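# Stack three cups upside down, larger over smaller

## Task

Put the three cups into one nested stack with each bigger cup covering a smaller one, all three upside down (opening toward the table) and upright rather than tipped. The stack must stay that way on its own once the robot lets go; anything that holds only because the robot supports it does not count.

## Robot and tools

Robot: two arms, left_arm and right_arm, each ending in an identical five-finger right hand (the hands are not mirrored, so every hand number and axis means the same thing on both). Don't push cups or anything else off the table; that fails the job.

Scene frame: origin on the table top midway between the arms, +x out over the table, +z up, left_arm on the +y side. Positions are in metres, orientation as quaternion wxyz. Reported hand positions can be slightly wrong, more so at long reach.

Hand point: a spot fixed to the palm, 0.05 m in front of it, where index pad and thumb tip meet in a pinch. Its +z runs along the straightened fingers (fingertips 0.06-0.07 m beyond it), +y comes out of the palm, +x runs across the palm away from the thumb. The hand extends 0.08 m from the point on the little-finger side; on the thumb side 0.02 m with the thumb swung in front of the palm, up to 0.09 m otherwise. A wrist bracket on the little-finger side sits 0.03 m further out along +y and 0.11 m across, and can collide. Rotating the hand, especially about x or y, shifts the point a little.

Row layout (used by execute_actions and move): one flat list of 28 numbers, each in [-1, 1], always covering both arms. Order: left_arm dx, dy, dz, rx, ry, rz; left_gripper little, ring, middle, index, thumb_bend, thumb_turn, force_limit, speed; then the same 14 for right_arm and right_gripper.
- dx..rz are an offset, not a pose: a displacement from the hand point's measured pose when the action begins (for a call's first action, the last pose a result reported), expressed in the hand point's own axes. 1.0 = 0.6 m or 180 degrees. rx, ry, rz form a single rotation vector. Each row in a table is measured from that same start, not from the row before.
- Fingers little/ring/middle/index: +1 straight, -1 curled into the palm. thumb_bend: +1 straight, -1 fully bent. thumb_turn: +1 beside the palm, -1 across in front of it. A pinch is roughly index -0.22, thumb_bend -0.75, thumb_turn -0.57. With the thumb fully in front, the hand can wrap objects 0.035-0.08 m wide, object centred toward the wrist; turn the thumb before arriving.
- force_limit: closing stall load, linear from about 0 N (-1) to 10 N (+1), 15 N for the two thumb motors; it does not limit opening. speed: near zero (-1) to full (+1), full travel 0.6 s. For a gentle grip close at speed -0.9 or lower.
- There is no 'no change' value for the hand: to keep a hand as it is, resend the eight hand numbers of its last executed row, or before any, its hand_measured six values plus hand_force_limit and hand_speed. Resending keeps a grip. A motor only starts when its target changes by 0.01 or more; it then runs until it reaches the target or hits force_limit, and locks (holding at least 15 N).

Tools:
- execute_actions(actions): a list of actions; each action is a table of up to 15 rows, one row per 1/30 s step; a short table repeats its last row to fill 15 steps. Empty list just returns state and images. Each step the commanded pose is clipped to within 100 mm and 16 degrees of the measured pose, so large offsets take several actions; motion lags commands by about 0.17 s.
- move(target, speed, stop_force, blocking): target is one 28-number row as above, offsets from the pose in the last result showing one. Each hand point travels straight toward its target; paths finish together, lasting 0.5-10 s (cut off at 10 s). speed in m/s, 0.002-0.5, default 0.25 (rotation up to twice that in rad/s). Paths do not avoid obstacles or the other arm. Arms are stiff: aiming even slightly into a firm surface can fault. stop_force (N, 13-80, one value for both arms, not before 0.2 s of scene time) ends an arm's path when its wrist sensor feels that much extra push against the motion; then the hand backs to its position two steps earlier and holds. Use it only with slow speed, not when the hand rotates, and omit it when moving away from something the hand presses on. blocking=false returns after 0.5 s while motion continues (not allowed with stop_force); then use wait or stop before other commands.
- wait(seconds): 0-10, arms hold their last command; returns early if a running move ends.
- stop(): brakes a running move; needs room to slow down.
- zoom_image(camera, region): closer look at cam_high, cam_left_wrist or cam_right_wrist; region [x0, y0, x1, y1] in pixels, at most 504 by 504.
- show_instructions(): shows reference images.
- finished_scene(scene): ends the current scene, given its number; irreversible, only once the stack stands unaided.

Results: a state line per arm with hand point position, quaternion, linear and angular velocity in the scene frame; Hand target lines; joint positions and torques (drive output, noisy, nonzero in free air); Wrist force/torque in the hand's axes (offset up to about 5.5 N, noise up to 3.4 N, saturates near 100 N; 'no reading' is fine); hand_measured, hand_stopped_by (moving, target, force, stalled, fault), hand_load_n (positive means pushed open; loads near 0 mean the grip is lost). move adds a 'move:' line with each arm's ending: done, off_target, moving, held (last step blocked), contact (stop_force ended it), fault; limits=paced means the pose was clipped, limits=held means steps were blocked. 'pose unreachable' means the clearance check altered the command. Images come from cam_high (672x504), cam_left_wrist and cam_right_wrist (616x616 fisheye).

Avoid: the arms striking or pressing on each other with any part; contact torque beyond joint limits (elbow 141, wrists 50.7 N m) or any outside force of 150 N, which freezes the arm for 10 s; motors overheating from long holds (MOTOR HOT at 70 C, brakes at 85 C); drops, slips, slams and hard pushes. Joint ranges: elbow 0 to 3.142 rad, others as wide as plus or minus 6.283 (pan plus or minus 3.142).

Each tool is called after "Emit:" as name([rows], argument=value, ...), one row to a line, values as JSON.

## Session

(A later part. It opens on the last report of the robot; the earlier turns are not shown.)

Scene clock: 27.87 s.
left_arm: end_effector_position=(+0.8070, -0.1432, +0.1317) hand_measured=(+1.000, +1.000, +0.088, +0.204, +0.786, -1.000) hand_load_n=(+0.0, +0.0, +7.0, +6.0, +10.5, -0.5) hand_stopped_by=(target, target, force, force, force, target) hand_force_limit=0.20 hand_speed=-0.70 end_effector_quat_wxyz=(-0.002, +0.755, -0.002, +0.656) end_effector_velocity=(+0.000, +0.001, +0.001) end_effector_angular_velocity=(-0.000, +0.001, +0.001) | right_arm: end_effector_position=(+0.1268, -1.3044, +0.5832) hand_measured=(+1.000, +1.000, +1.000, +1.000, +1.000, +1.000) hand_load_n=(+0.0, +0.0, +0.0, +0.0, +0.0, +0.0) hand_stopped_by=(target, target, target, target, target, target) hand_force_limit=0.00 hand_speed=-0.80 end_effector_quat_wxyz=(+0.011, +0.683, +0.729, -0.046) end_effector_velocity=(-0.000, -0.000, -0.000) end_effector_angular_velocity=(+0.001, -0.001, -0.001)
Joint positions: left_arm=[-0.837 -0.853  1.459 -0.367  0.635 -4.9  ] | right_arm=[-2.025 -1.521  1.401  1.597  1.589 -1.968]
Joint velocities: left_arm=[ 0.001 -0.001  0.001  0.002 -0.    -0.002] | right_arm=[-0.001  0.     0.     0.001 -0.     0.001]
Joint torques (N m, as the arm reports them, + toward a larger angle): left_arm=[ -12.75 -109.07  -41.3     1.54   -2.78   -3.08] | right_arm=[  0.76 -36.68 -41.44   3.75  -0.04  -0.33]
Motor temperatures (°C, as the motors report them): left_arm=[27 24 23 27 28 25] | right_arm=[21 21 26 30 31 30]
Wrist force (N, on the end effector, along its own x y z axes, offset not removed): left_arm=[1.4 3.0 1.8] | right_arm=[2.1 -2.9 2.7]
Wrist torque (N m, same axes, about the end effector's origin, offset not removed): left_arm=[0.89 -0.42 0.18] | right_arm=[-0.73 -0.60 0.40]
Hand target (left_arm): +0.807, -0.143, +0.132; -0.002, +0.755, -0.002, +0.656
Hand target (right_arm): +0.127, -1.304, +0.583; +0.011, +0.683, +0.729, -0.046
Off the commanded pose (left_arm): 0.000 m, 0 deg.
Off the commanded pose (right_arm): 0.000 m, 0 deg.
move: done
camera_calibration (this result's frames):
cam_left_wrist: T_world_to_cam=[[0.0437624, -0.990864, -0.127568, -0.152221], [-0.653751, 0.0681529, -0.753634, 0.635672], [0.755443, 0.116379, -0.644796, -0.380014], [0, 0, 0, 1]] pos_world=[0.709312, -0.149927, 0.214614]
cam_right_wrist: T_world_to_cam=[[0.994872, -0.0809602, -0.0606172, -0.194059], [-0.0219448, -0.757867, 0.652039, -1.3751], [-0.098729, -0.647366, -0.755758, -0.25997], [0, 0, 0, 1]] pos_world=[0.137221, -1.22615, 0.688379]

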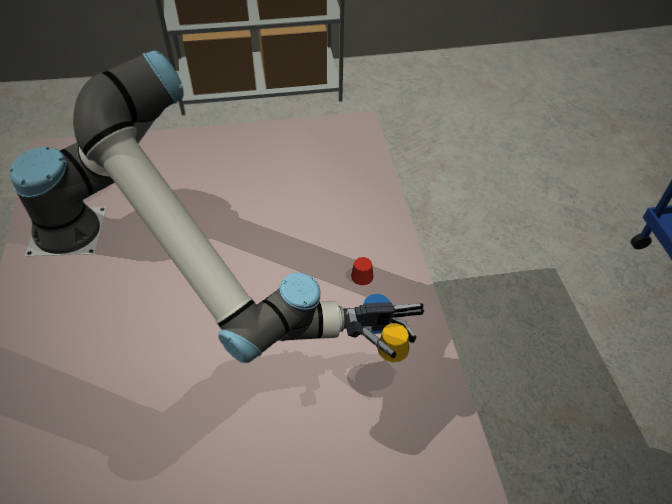

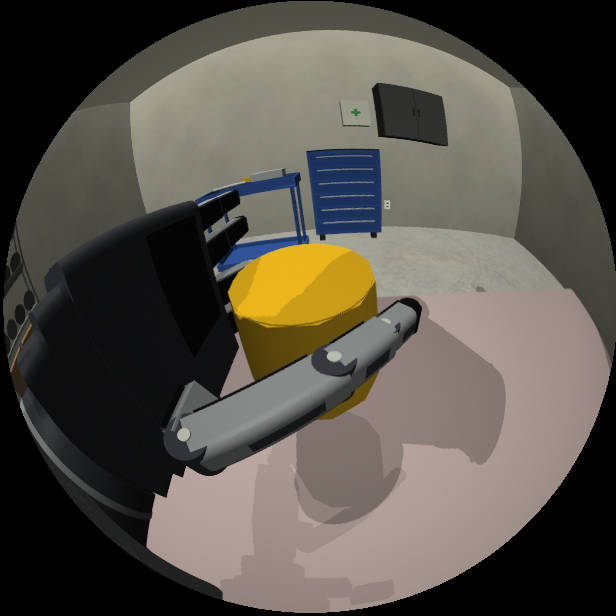

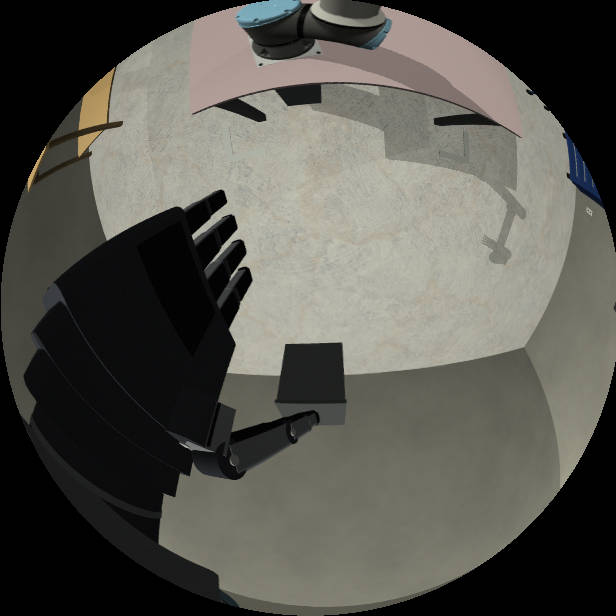

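Emit:
move(target=[-0.004,-0.53,-0.025,0,0,0,1,1,-0.6,-0.6,-0.3,-1,0.2,-0.7,0,0,0,0,0,0,1,1,1,1,1,1,0,-0.8], speed=0.22)

Emit:
zoom_image(camera="cam_high", region=[300, 190, 420, 310])

Scene clock: 31.93 s.
left_arm: end_effector_position=(+0.7913, +0.1746, +0.1327) hand_measured=(+1.000, +1.000, +0.088, +0.204, +0.786, -1.000) hand_load_n=(+0.0, +0.0, +7.0, +6.0, +10.5, -0.5) hand_stopped_by=(target, target, force, force, force, target) hand_force_limit=0.20 hand_speed=-0.70 end_effector_quat_wxyz=(-0.002, +0.755, -0.002, +0.655) end_effector_velocity=(-0.001, +0.002, -0.002) end_effector_angular_velocity=(+0.000, +0.002, -0.000) | right_arm: end_effector_position=(+0.1268, -1.3044, +0.5832) hand_measured=(+1.000, +1.000, +1.000, +1.000, +1.000, +1.000) hand_load_n=(+0.0, +0.0, +0.0, +0.0, +0.0, +0.0) hand_stopped_by=(target, target, target, target, target, target) hand_force_limit=0.00 hand_speed=-0.80 end_effector_quat_wxyz=(+0.011, +0.683, +0.729, -0.046) end_effector_velocity=(+0.000, +0.000, -0.000) end_effector_angular_velocity=(+0.001, -0.000, +0.001)
Joint positions: left_arm=[-0.558 -1.108  1.908 -0.62   0.909 -4.818] | right_arm=[-2.025 -1.521  1.401  1.597  1.589 -1.968]
Joint velocities: left_arm=[ 0.002  0.001  0.003 -0.001  0.002 -0.001] | right_arm=[-0.    -0.     0.001  0.    -0.    -0.001]
Joint torques (N m, as the arm reports them, + toward a larger angle): left_arm=[  6.33 -84.52 -20.25  -3.36   1.64   3.16] | right_arm=[ -0.19 -35.46 -41.12   3.83   0.08  -0.51]
Motor temperatures (°C, as the motors report them): left_arm=[27 24 23 27 28 25] | right_arm=[21 21 26 30 31 30]
Wrist force (N, on the end effector, along its own x y z axes, offset not removed): left_arm=[-1.2 3.8 -1.7] | right_arm=[5.1 -1.1 4.2]
Wrist torque (N m, same axes, about the end effector's origin, offset not removed): left_arm=[1.19 0.11 0.12] | right_arm=[-0.41 -1.14 0.64]
Hand target (left_arm): +0.791, +0.175, +0.133; -0.002, +0.755, -0.002, +0.655
Hand target (right_arm): +0.127, -1.304, +0.583; +0.011, +0.683, +0.729, -0.046
Off the commanded pose (left_arm): 0.001 m, 0 deg.
Off the commanded pose (right_arm): 0.000 m, 0 deg.
move: done
camera_calibration (this result's frames):
cam_left_wrist: T_world_to_cam=[[0.0436837, -0.990924, -0.127124, 0.16347], [-0.654048, 0.0678203, -0.753407, 0.604786], [0.755191, 0.116057, -0.645149, -0.404189], [0, 0, 0, 1]] pos_world=[0.693658, 0.167879, 0.215668]
cam_right_wrist: T_world_to_cam=[[0.994872, -0.0809603, -0.0606172, -0.194059], [-0.0219449, -0.757867, 0.652039, -1.3751], [-0.0987291, -0.647366, -0.755758, -0.25997], [0, 0, 0, 1]] pos_world=[0.137221, -1.22615, 0.688379]

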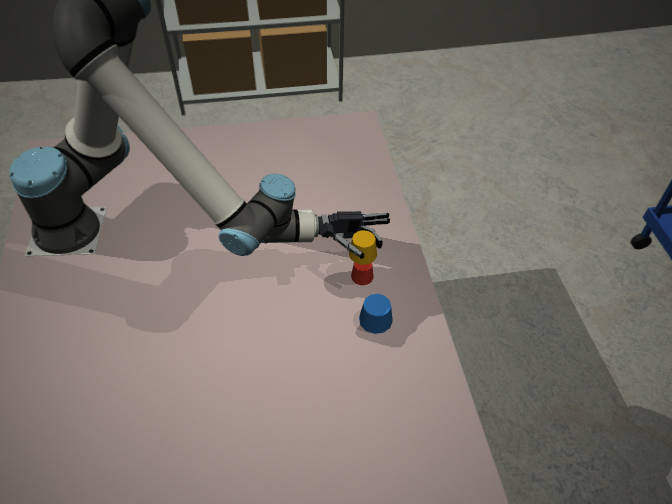

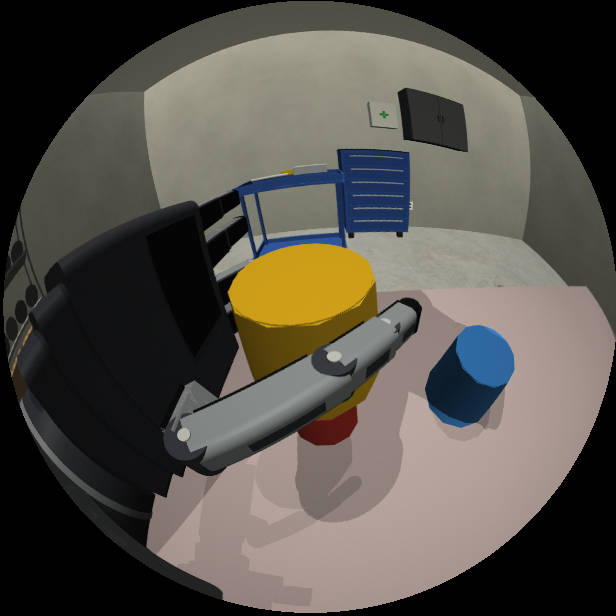

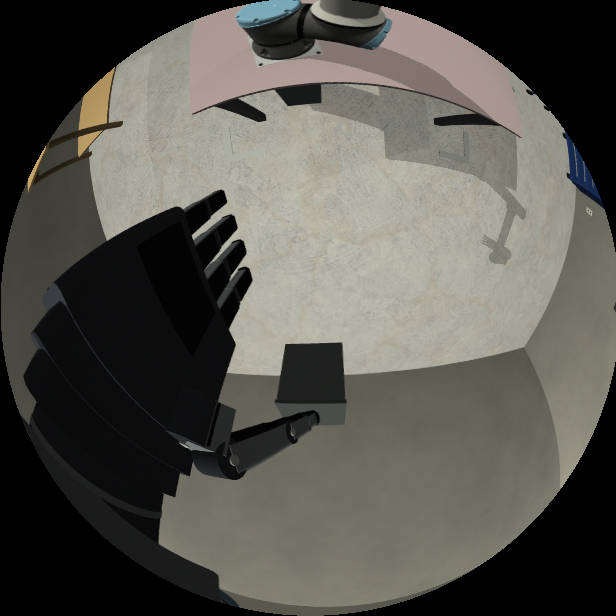

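Region (300, 190, 420, 310) of cam_high's 672x504 image, scaled by 4.200, with more detail than that image has.

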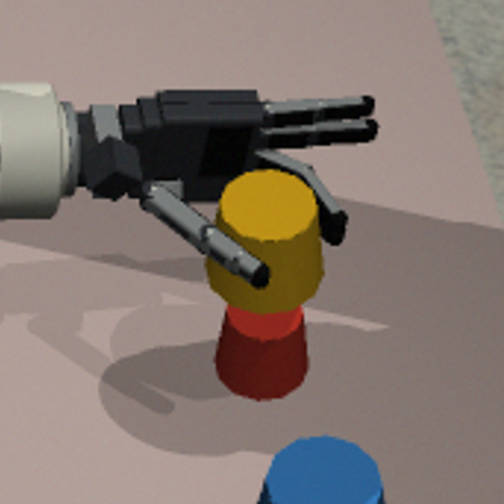

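Emit:
move(target=[-0.164,0,0.024,0,0,0,1,1,-0.6,-0.6,-0.3,-1,0.2,-0.7,0,0,0,0,0,0,1,1,1,1,1,1,0,-0.8], speed=0.06, stop_force=15)

Emit:
move(target=[0,0,0,0,0,0,1,1,1,1,1,-1,0.2,0,0,0,0,0,0,0,1,1,1,1,1,1,0,-0.8])

Emit:
move(target=[0.135,-0.005,-0.055,0,0,0,1,1,1,1,1,-1,0.2,0,0,0,0,0,0,0,1,1,1,1,1,1,0,-0.8], speed=0.18)

Emit:
move(target=[0,0.252,0,0,0,0,1,1,1,1,1,-1,0.2,0,0,0,0,0,0,0,1,1,1,1,1,1,0,-0.8], speed=0.22)

Emit:
move(target=[-0.131,0,0.019,0,0,0,1,1,1,1,1,-1,0.2,0,0,0,0,0,0,0,1,1,1,1,1,1,0,-0.8], speed=0.12, stop_force=15)

Emit:
zoom_image(camera="cam_high", region=[300, 230, 420, 350])

Scene clock: 40.57 s.
left_arm: end_effector_position=(+0.7919, +0.1750, +0.0335) hand_measured=(+1.000, +1.000, +0.088, +0.204, +0.786, -1.000) hand_load_n=(+0.0, +0.0, +7.0, +6.0, +10.5, -0.5) hand_stopped_by=(target, target, force, force, force, target) hand_force_limit=0.20 hand_speed=-0.70 end_effector_quat_wxyz=(-0.002, +0.755, -0.002, +0.655) end_effector_velocity=(+0.001, -0.001, -0.001) end_effector_angular_velocity=(-0.001, -0.001, -0.001) | right_arm: end_effector_position=(+0.1268, -1.3044, +0.5832) hand_measured=(+1.000, +1.000, +1.000, +1.000, +1.000, +1.000) hand_load_n=(+0.0, +0.0, +0.0, +0.0, +0.0, +0.0) hand_stopped_by=(target, target, target, target, target, target) hand_force_limit=0.00 hand_speed=-0.80 end_effector_quat_wxyz=(+0.011, +0.683, +0.729, -0.046) end_effector_velocity=(-0.000, -0.000, -0.000) end_effector_angular_velocity=(+0.001, -0.000, +0.000)
Joint positions: left_arm=[-0.556 -0.975  1.934 -0.78   0.91  -4.817] | right_arm=[-2.025 -1.521  1.401  1.597  1.589 -1.968]
Joint velocities: left_arm=[ 0.     0.002 -0.    -0.004  0.001  0.   ] | right_arm=[-0.001  0.001 -0.     0.     0.    -0.001]
Joint torques (N m, as the arm reports them, + toward a larger angle): left_arm=[  9.06 -66.31 -14.63  -3.95   1.31   3.17] | right_arm=[ -0.79 -36.34 -41.35   3.92   0.1   -0.44]
Motor temperatures (°C, as the motors report them): left_arm=[27 24 23 27 28 25] | right_arm=[21 21 26 30 31 30]
Wrist force (N, on the end effector, along its own x y z axes, offset not removed): left_arm=[5.5 3.5 3.4] | right_arm=[2.6 -2.6 2.9]
Wrist torque (N m, same axes, about the end effector's origin, offset not removed): left_arm=[0.86 -1.17 0.40] | right_arm=[-0.72 -0.77 0.29]
Hand target (left_arm): +0.792, +0.175, +0.033; -0.002, +0.755, -0.002, +0.655
Hand target (right_arm): +0.127, -1.304, +0.583; +0.011, +0.683, +0.729, -0.046
Off the commanded pose (left_arm): 0.000 m, 0 deg.
Off the commanded pose (right_arm): 0.000 m, 0 deg.
move: done
camera_calibration (this result's frames):
cam_left_wrist: T_world_to_cam=[[0.0436852, -0.990926, -0.127114, 0.151284], [-0.654051, 0.067811, -0.753405, 0.530387], [0.755188, 0.116052, -0.645154, -0.468696], [0, 0, 0, 1]] pos_world=[0.694245, 0.168338, 0.116445]
cam_right_wrist: T_world_to_cam=[[0.994872, -0.0809601, -0.0606171, -0.194059], [-0.0219448, -0.757867, 0.652039, -1.3751], [-0.0987289, -0.647366, -0.755758, -0.25997], [0, 0, 0, 1]] pos_world=[0.137221, -1.22615, 0.688379]

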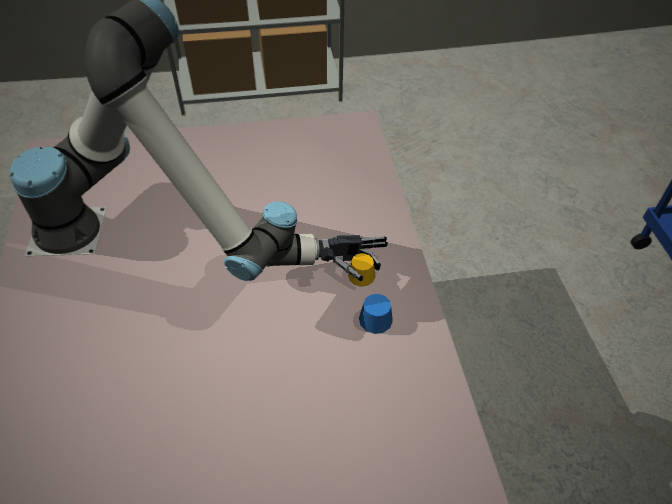

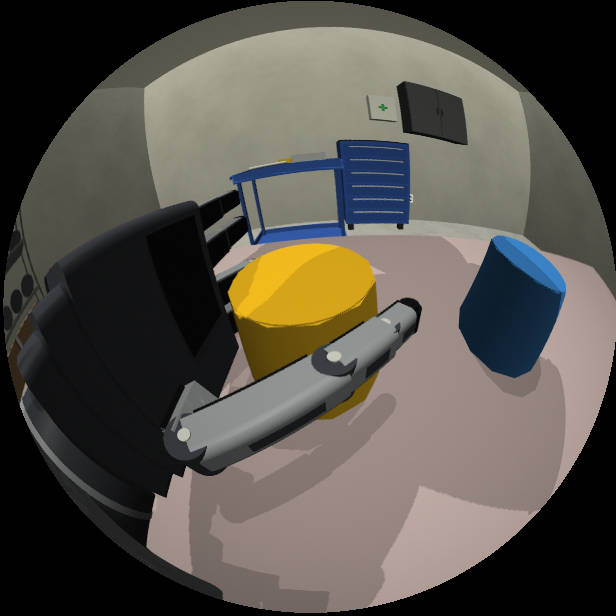

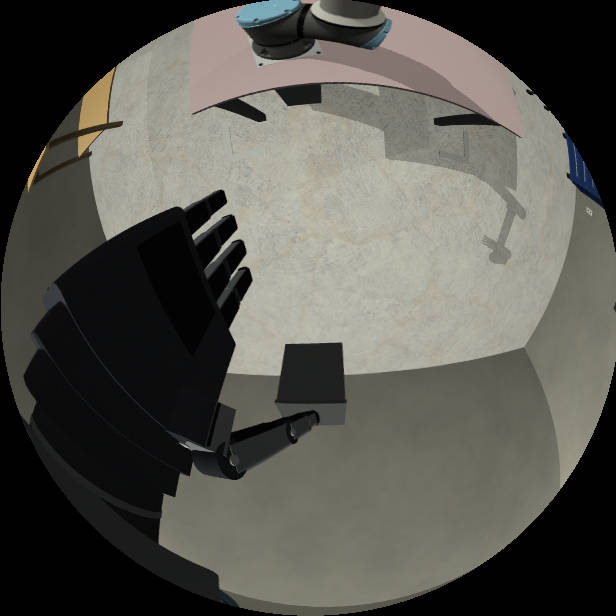

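Scene clock: 41.40 s.
left_arm: end_effector_position=(+0.7919, +0.1750, +0.0335) hand_measured=(+1.000, +1.000, +1.000, +1.000, +1.000, -1.000) hand_load_n=(+0.0, +0.0, +0.0, +0.0, +0.0, +0.0) hand_stopped_by=(target, target, target, target, target, target) hand_force_limit=0.20 hand_speed=0.00 end_effector_quat_wxyz=(-0.002, +0.755, -0.002, +0.655) end_effector_velocity=(-0.000, +0.001, -0.002) end_effector_angular_velocity=(+0.002, +0.001, +0.001) | right_arm: end_effector_position=(+0.1268, -1.3044, +0.5832) hand_measured=(+1.000, +1.000, +1.000, +1.000, +1.000, +1.000) hand_load_n=(+0.0, +0.0, +0.0, +0.0, +0.0, +0.0) hand_stopped_by=(target, target, target, target, target, target) hand_force_limit=0.00 hand_speed=-0.80 end_effector_quat_wxyz=(+0.011, +0.683, +0.729, -0.046) end_effector_velocity=(-0.000, -0.000, +0.000) end_effector_angular_velocity=(+0.000, +0.000, +0.001)
Joint positions: left_arm=[-0.556 -0.975  1.934 -0.78   0.91  -4.817] | right_arm=[-2.025 -1.521  1.401  1.597  1.589 -1.968]
Joint velocities: left_arm=[ 0.     0.001  0.001 -0.    -0.001  0.001] | right_arm=[ 0.     0.001 -0.001  0.001 -0.    -0.001]
Joint torques (N m, as the arm reports them, + toward a larger angle): left_arm=[  7.25 -87.18 -15.     1.13   1.38   3.12] | right_arm=[ -0.02 -35.49 -41.44   3.61   0.11  -0.39]
Motor temperatures (°C, as the motors report them): left_arm=[27 24 23 27 28 25] | right_arm=[21 21 26 30 31 30]
Wrist force (N, on the end effector, along its own x y z axes, offset not removed): left_arm=[1.3 2.3 2.3] | right_arm=[3.6 -0.1 1.8]
Wrist torque (N m, same axes, about the end effector's origin, offset not removed): left_arm=[0.78 -0.34 0.10] | right_arm=[-0.24 -0.78 0.44]
Hand target (left_arm): +0.792, +0.175, +0.034; -0.002, +0.755, -0.002, +0.655
Hand target (right_arm): +0.127, -1.304, +0.583; +0.011, +0.683, +0.729, -0.046
Off the commanded pose (left_arm): 0.000 m, 0 deg.
Off the commanded pose (right_arm): 0.000 m, 0 deg.
move: done
camera_calibration (this result's frames):
cam_left_wrist: T_world_to_cam=[[0.0436847, -0.990926, -0.127112, 0.151279], [-0.654047, 0.067811, -0.753409, 0.530356], [0.755192, 0.11605, -0.64515, -0.468725], [0, 0, 0, 1]] pos_world=[0.694246, 0.168338, 0.116407]
cam_right_wrist: T_world_to_cam=[[0.994872, -0.0809604, -0.0606172, -0.194059], [-0.021945, -0.757867, 0.652039, -1.3751], [-0.0987292, -0.647366, -0.755758, -0.25997], [0, 0, 0, 1]] pos_world=[0.137221, -1.22615, 0.688379]

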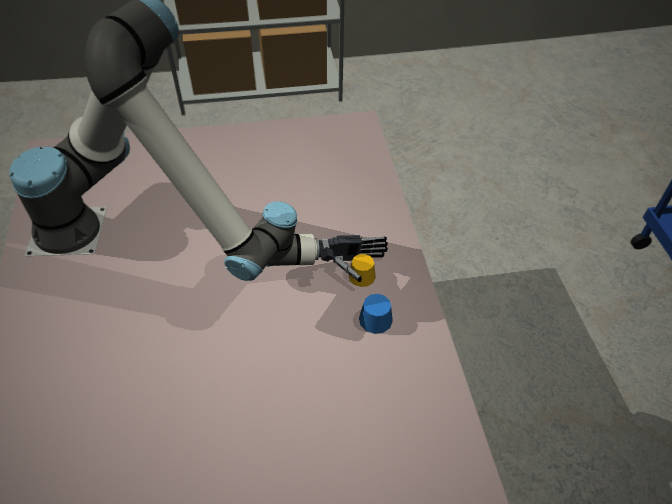

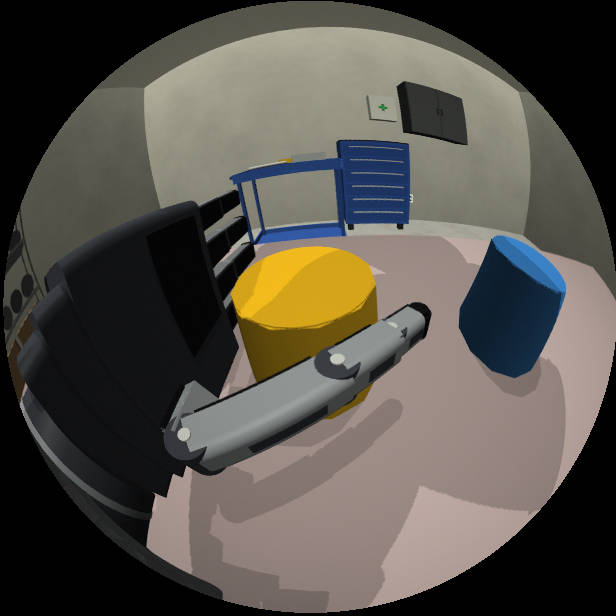

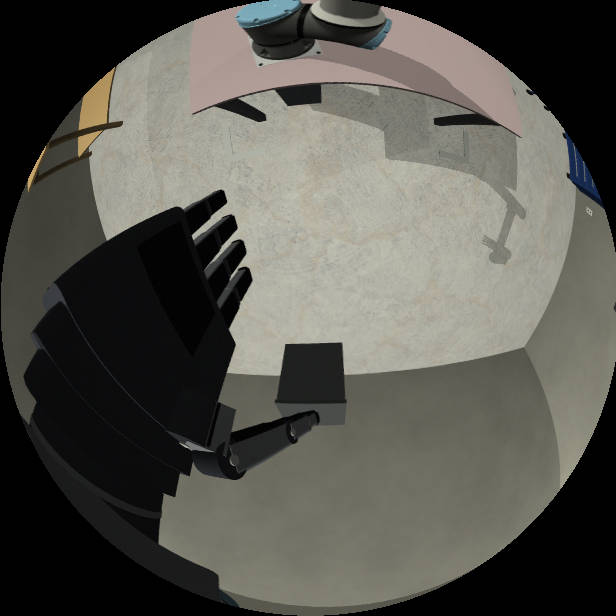

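Scene clock: 42.33 s.
left_arm: end_effector_position=(+0.7705, +0.1777, +0.1181) hand_measured=(+1.000, +1.000, +1.000, +1.000, +1.000, -1.000) hand_load_n=(+0.0, +0.0, +0.0, +0.0, +0.0, +0.0) hand_stopped_by=(target, target, target, target, target, target) hand_force_limit=0.20 hand_speed=0.00 end_effector_quat_wxyz=(-0.002, +0.755, -0.002, +0.655) end_effector_velocity=(-0.000, -0.000, +0.001) end_effector_angular_velocity=(+0.001, -0.001, -0.000) | right_arm: end_effector_position=(+0.1268, -1.3044, +0.5832) hand_measured=(+1.000, +1.000, +1.000, +1.000, +1.000, +1.000) hand_load_n=(+0.0, +0.0, +0.0, +0.0, +0.0, +0.0) hand_stopped_by=(target, target, target, target, target, target) hand_force_limit=0.00 hand_speed=-0.80 end_effector_quat_wxyz=(+0.011, +0.683, +0.729, -0.046) end_effector_velocity=(+0.000, -0.000, +0.000) end_effector_angular_velocity=(+0.000, -0.000, +0.001)
Joint positions: left_arm=[-0.574 -1.114  1.956 -0.66   0.893 -4.821] | right_arm=[-2.025 -1.521  1.401  1.597  1.589 -1.968]
Joint velocities: left_arm=[-0.    -0.001  0.     0.    -0.     0.001] | right_arm=[ 0.     0.001 -0.002  0.001 -0.    -0.   ]
Joint torques (N m, as the arm reports them, + toward a larger angle): left_arm=[-12.49 -79.05 -18.     1.16  -2.08  -3.02] | right_arm=[ -0.79 -35.58 -41.05   3.69   0.03  -0.5 ]
Motor temperatures (°C, as the motors report them): left_arm=[27 24 23 27 28 25] | right_arm=[21 21 26 30 31 30]
Wrist force (N, on the end effector, along its own x y z axes, offset not removed): left_arm=[2.5 2.0 3.9] | right_arm=[2.6 1.0 2.4]
Wrist torque (N m, same axes, about the end effector's origin, offset not removed): left_arm=[0.66 -0.56 0.15] | right_arm=[-0.02 -0.63 0.37]
Hand target (left_arm): +0.770, +0.178, +0.118; -0.002, +0.755, -0.002, +0.655
Hand target (right_arm): +0.127, -1.304, +0.583; +0.011, +0.683, +0.729, -0.046
Off the commanded pose (left_arm): 0.000 m, 0 deg.
Off the commanded pose (right_arm): 0.000 m, 0 deg.
move: done
camera_calibration (this result's frames):
cam_left_wrist: T_world_to_cam=[[0.0436879, -0.990919, -0.127166, 0.165574], [-0.654035, 0.0678512, -0.753415, 0.579897], [0.755202, 0.116086, -0.645132, -0.398315], [0, 0, 0, 1]] pos_world=[0.672847, 0.170962, 0.200993]
cam_right_wrist: T_world_to_cam=[[0.994872, -0.0809601, -0.0606172, -0.194059], [-0.0219447, -0.757867, 0.65204, -1.3751], [-0.098729, -0.647366, -0.755758, -0.25997], [0, 0, 0, 1]] pos_world=[0.137221, -1.22615, 0.688379]

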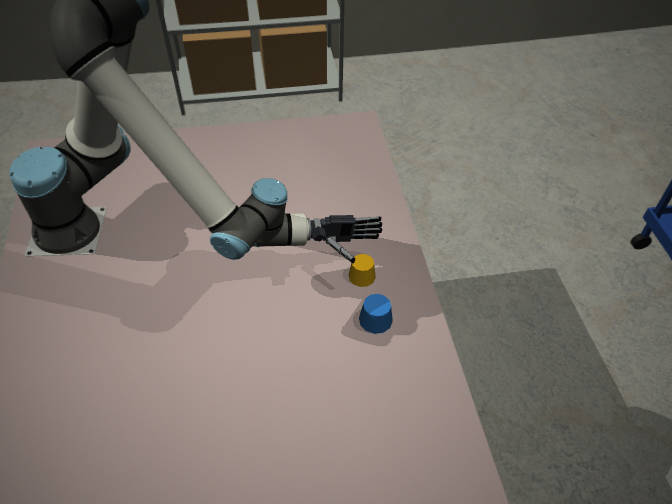

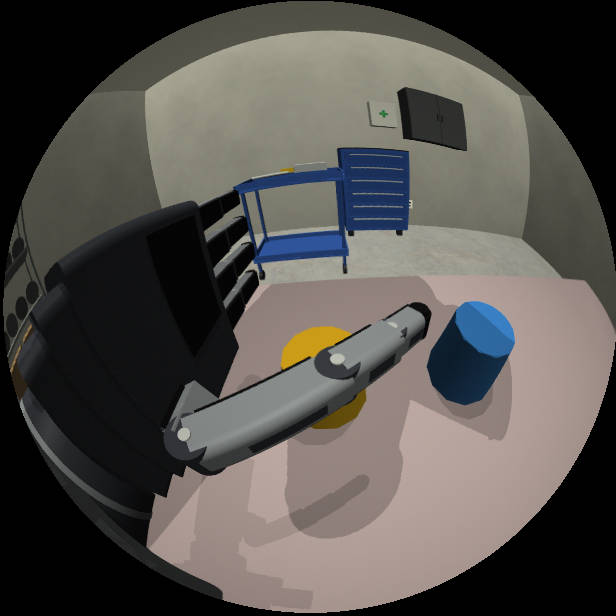

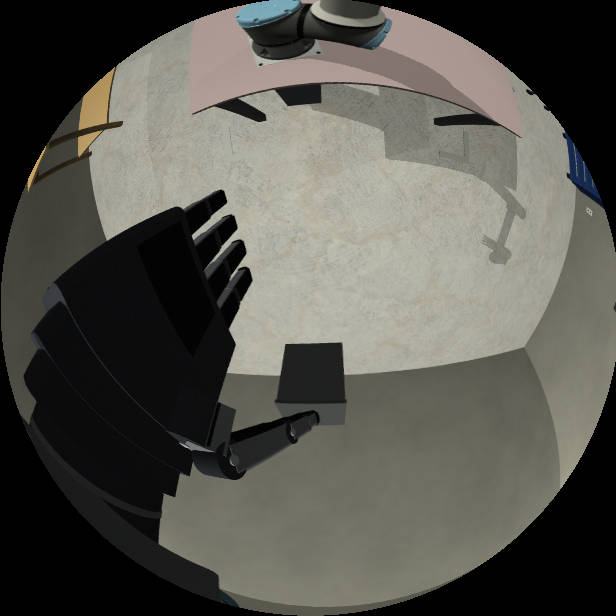

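Scene clock: 43.53 s.
left_arm: end_effector_position=(+0.7707, +0.0267, +0.1174) hand_measured=(+1.000, +1.000, +1.000, +1.000, +1.000, -1.000) hand_load_n=(+0.0, +0.0, +0.0, +0.0, +0.0, +0.0) hand_stopped_by=(target, target, target, target, target, target) hand_force_limit=0.20 hand_speed=0.00 end_effector_quat_wxyz=(-0.002, +0.755, -0.002, +0.656) end_effector_velocity=(+0.001, -0.002, -0.002) end_effector_angular_velocity=(+0.001, -0.000, +0.001) | right_arm: end_effector_position=(+0.1268, -1.3044, +0.5832) hand_measured=(+1.000, +1.000, +1.000, +1.000, +1.000, +1.000) hand_load_n=(+0.0, +0.0, +0.0, +0.0, +0.0, +0.0) hand_stopped_by=(target, target, target, target, target, target) hand_force_limit=0.00 hand_speed=-0.80 end_effector_quat_wxyz=(+0.011, +0.683, +0.729, -0.046) end_effector_velocity=(-0.000, +0.000, -0.001) end_effector_angular_velocity=(+0.003, -0.001, +0.001)
Joint positions: left_arm=[-0.737 -1.017  1.79  -0.561  0.733 -4.865] | right_arm=[-2.025 -1.521  1.401  1.597  1.589 -1.968]
Joint velocities: left_arm=[-0.001  0.004 -0.003 -0.001 -0.002  0.001] | right_arm=[-0.     0.     0.002  0.     0.    -0.002]
Joint torques (N m, as the arm reports them, + toward a larger angle): left_arm=[-10.1  -67.68 -39.99   2.15  -2.38  -3.05] | right_arm=[ -0.02 -36.04 -41.28   3.76   0.04  -0.48]
Motor temperatures (°C, as the motors report them): left_arm=[27 24 23 27 28 25] | right_arm=[21 21 26 30 31 30]
Wrist force (N, on the end effector, along its own x y z axes, offset not removed): left_arm=[5.7 -2.0 -0.7] | right_arm=[2.4 2.3 2.3]
Wrist torque (N m, same axes, about the end effector's origin, offset not removed): left_arm=[0.33 -1.03 0.13] | right_arm=[0.07 -0.62 0.49]
Hand target (left_arm): +0.771, +0.027, +0.117; -0.002, +0.755, -0.002, +0.656
Hand target (right_arm): +0.127, -1.304, +0.583; +0.011, +0.683, +0.729, -0.046
Off the commanded pose (left_arm): 0.000 m, 0 deg.
Off the commanded pose (right_arm): 0.000 m, 0 deg.
move: done
camera_calibration (this result's frames):
cam_left_wrist: T_world_to_cam=[[0.0437395, -0.990881, -0.127443, 0.0158605], [-0.65386, 0.0680559, -0.753549, 0.58971], [0.75535, 0.11629, -0.64492, -0.381516], [0, 0, 0, 1]] pos_world=[0.673072, 0.0199492, 0.200349]
cam_right_wrist: T_world_to_cam=[[0.994872, -0.0809603, -0.0606171, -0.194059], [-0.021945, -0.757867, 0.652039, -1.3751], [-0.0987291, -0.647366, -0.755758, -0.25997], [0, 0, 0, 1]] pos_world=[0.137221, -1.22615, 0.688379]

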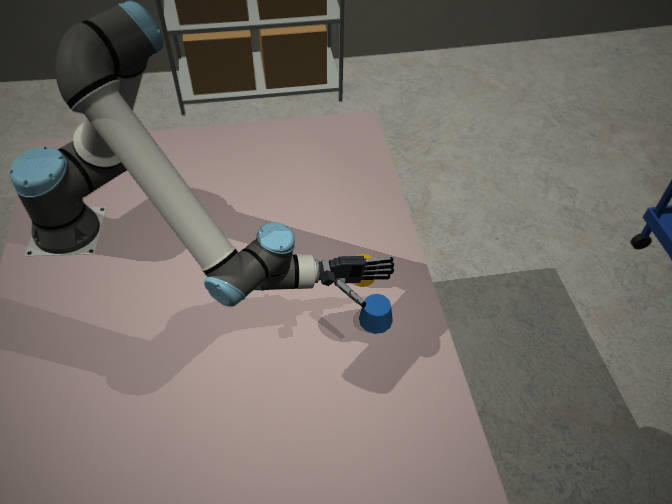

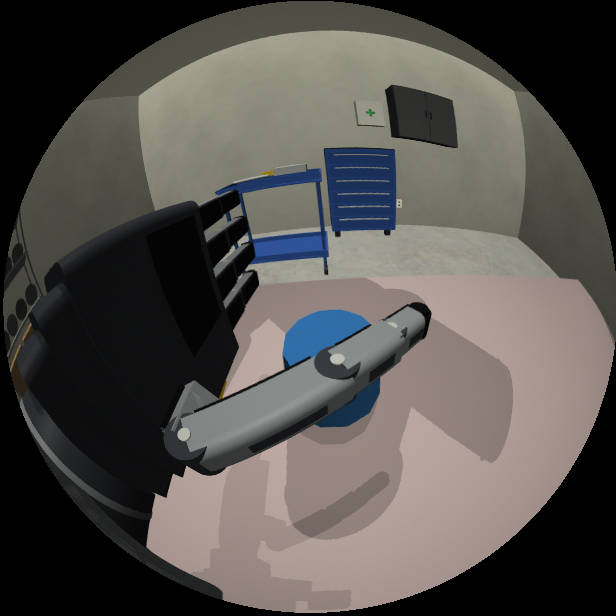

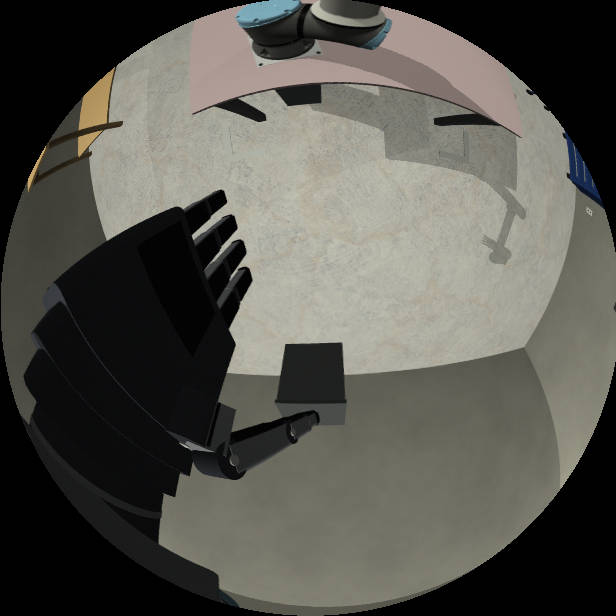

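Scene clock: 44.63 s.
left_arm: end_effector_position=(+0.7711, +0.0270, +0.0382) hand_measured=(+1.000, +1.000, +1.000, +1.000, +1.000, -1.000) hand_load_n=(+0.0, +0.0, +0.0, +0.0, +0.0, +0.0) hand_stopped_by=(target, target, target, target, target, target) hand_force_limit=0.20 hand_speed=0.00 end_effector_quat_wxyz=(-0.002, +0.755, -0.002, +0.656) end_effector_velocity=(+0.001, -0.002, -0.001) end_effector_angular_velocity=(-0.002, -0.001, -0.001) | right_arm: end_effector_position=(+0.1268, -1.3044, +0.5832) hand_measured=(+1.000, +1.000, +1.000, +1.000, +1.000, +1.000) hand_load_n=(+0.0, +0.0, +0.0, +0.0, +0.0, +0.0) hand_stopped_by=(target, target, target, target, target, target) hand_force_limit=0.00 hand_speed=-0.80 end_effector_quat_wxyz=(+0.011, +0.683, +0.729, -0.046) end_effector_velocity=(-0.000, +0.000, -0.000) end_effector_angular_velocity=(+0.001, -0.000, -0.001)
Joint positions: left_arm=[-0.736 -0.919  1.809 -0.678  0.734 -4.864] | right_arm=[-2.025 -1.521  1.401  1.597  1.589 -1.968]
Joint velocities: left_arm=[-0.     0.003 -0.002 -0.002  0.001 -0.001] | right_arm=[-0.001 -0.001  0.001  0.001  0.     0.   ]
Joint torques (N m, as the arm reports them, + toward a larger angle): left_arm=[  9.54 -67.94 -16.33  -3.6    1.42   3.32] | right_arm=[ -0.39 -35.83 -41.57   3.81  -0.05  -0.42]
Motor temperatures (°C, as the motors report them): left_arm=[27 24 23 27 28 25] | right_arm=[21 21 26 30 31 30]
Wrist force (N, on the end effector, along its own x y z axes, offset not removed): left_arm=[-0.1 0.7 -0.9] | right_arm=[2.6 -0.4 2.3]
Wrist torque (N m, same axes, about the end effector's origin, offset not removed): left_arm=[0.85 -0.12 0.05] | right_arm=[-0.26 -0.76 0.38]
Hand target (left_arm): +0.771, +0.027, +0.038; -0.002, +0.755, -0.002, +0.656
Hand target (right_arm): +0.127, -1.304, +0.583; +0.011, +0.683, +0.729, -0.046
Off the commanded pose (left_arm): 0.000 m, 0 deg.
Off the commanded pose (right_arm): 0.000 m, 0 deg.
move: done
camera_calibration (this result's frames):
cam_left_wrist: T_world_to_cam=[[0.0437435, -0.990889, -0.127381, 0.00609722], [-0.653859, 0.0680056, -0.753554, 0.530207], [0.755351, 0.116252, -0.644927, -0.432945], [0, 0, 0, 1]] pos_world=[0.67344, 0.0203153, 0.121099]
cam_right_wrist: T_world_to_cam=[[0.994872, -0.0809604, -0.0606172, -0.194059], [-0.0219449, -0.757867, 0.652039, -1.3751], [-0.0987292, -0.647366, -0.755758, -0.25997], [0, 0, 0, 1]] pos_world=[0.137221, -1.22615, 0.688379]

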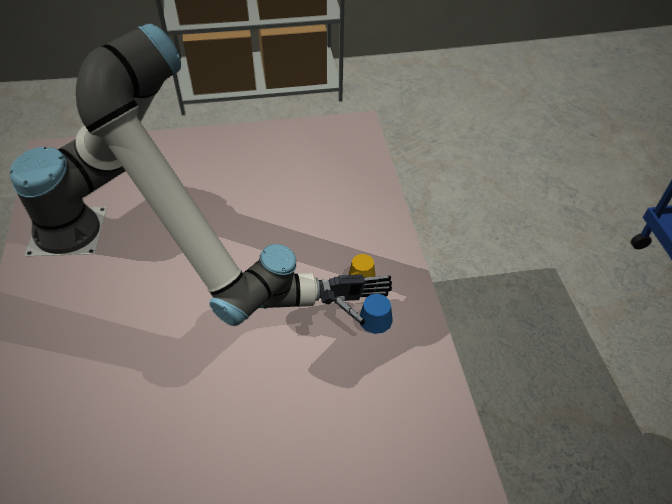

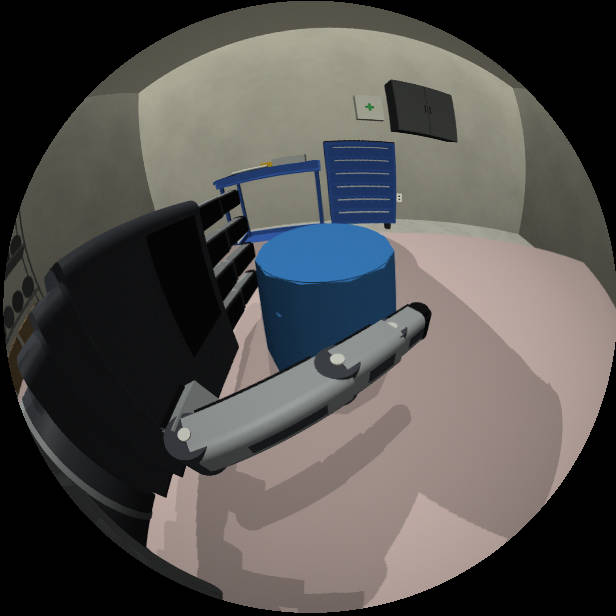

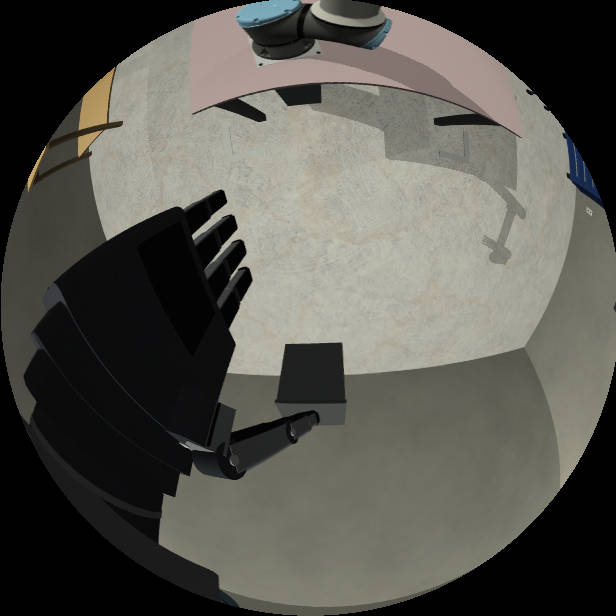

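Region (300, 230, 420, 350) of cam_high's 672x504 image, scaled by 4.200, with more detail than that image has.

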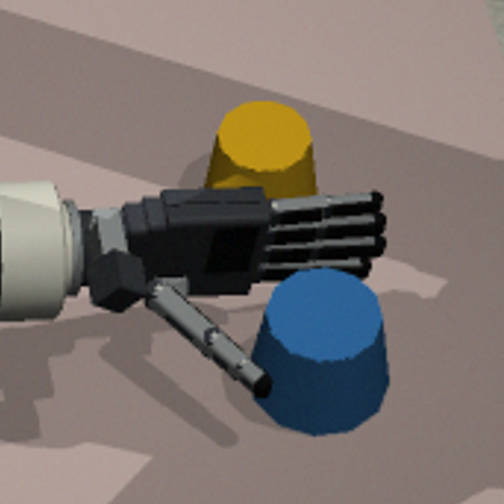

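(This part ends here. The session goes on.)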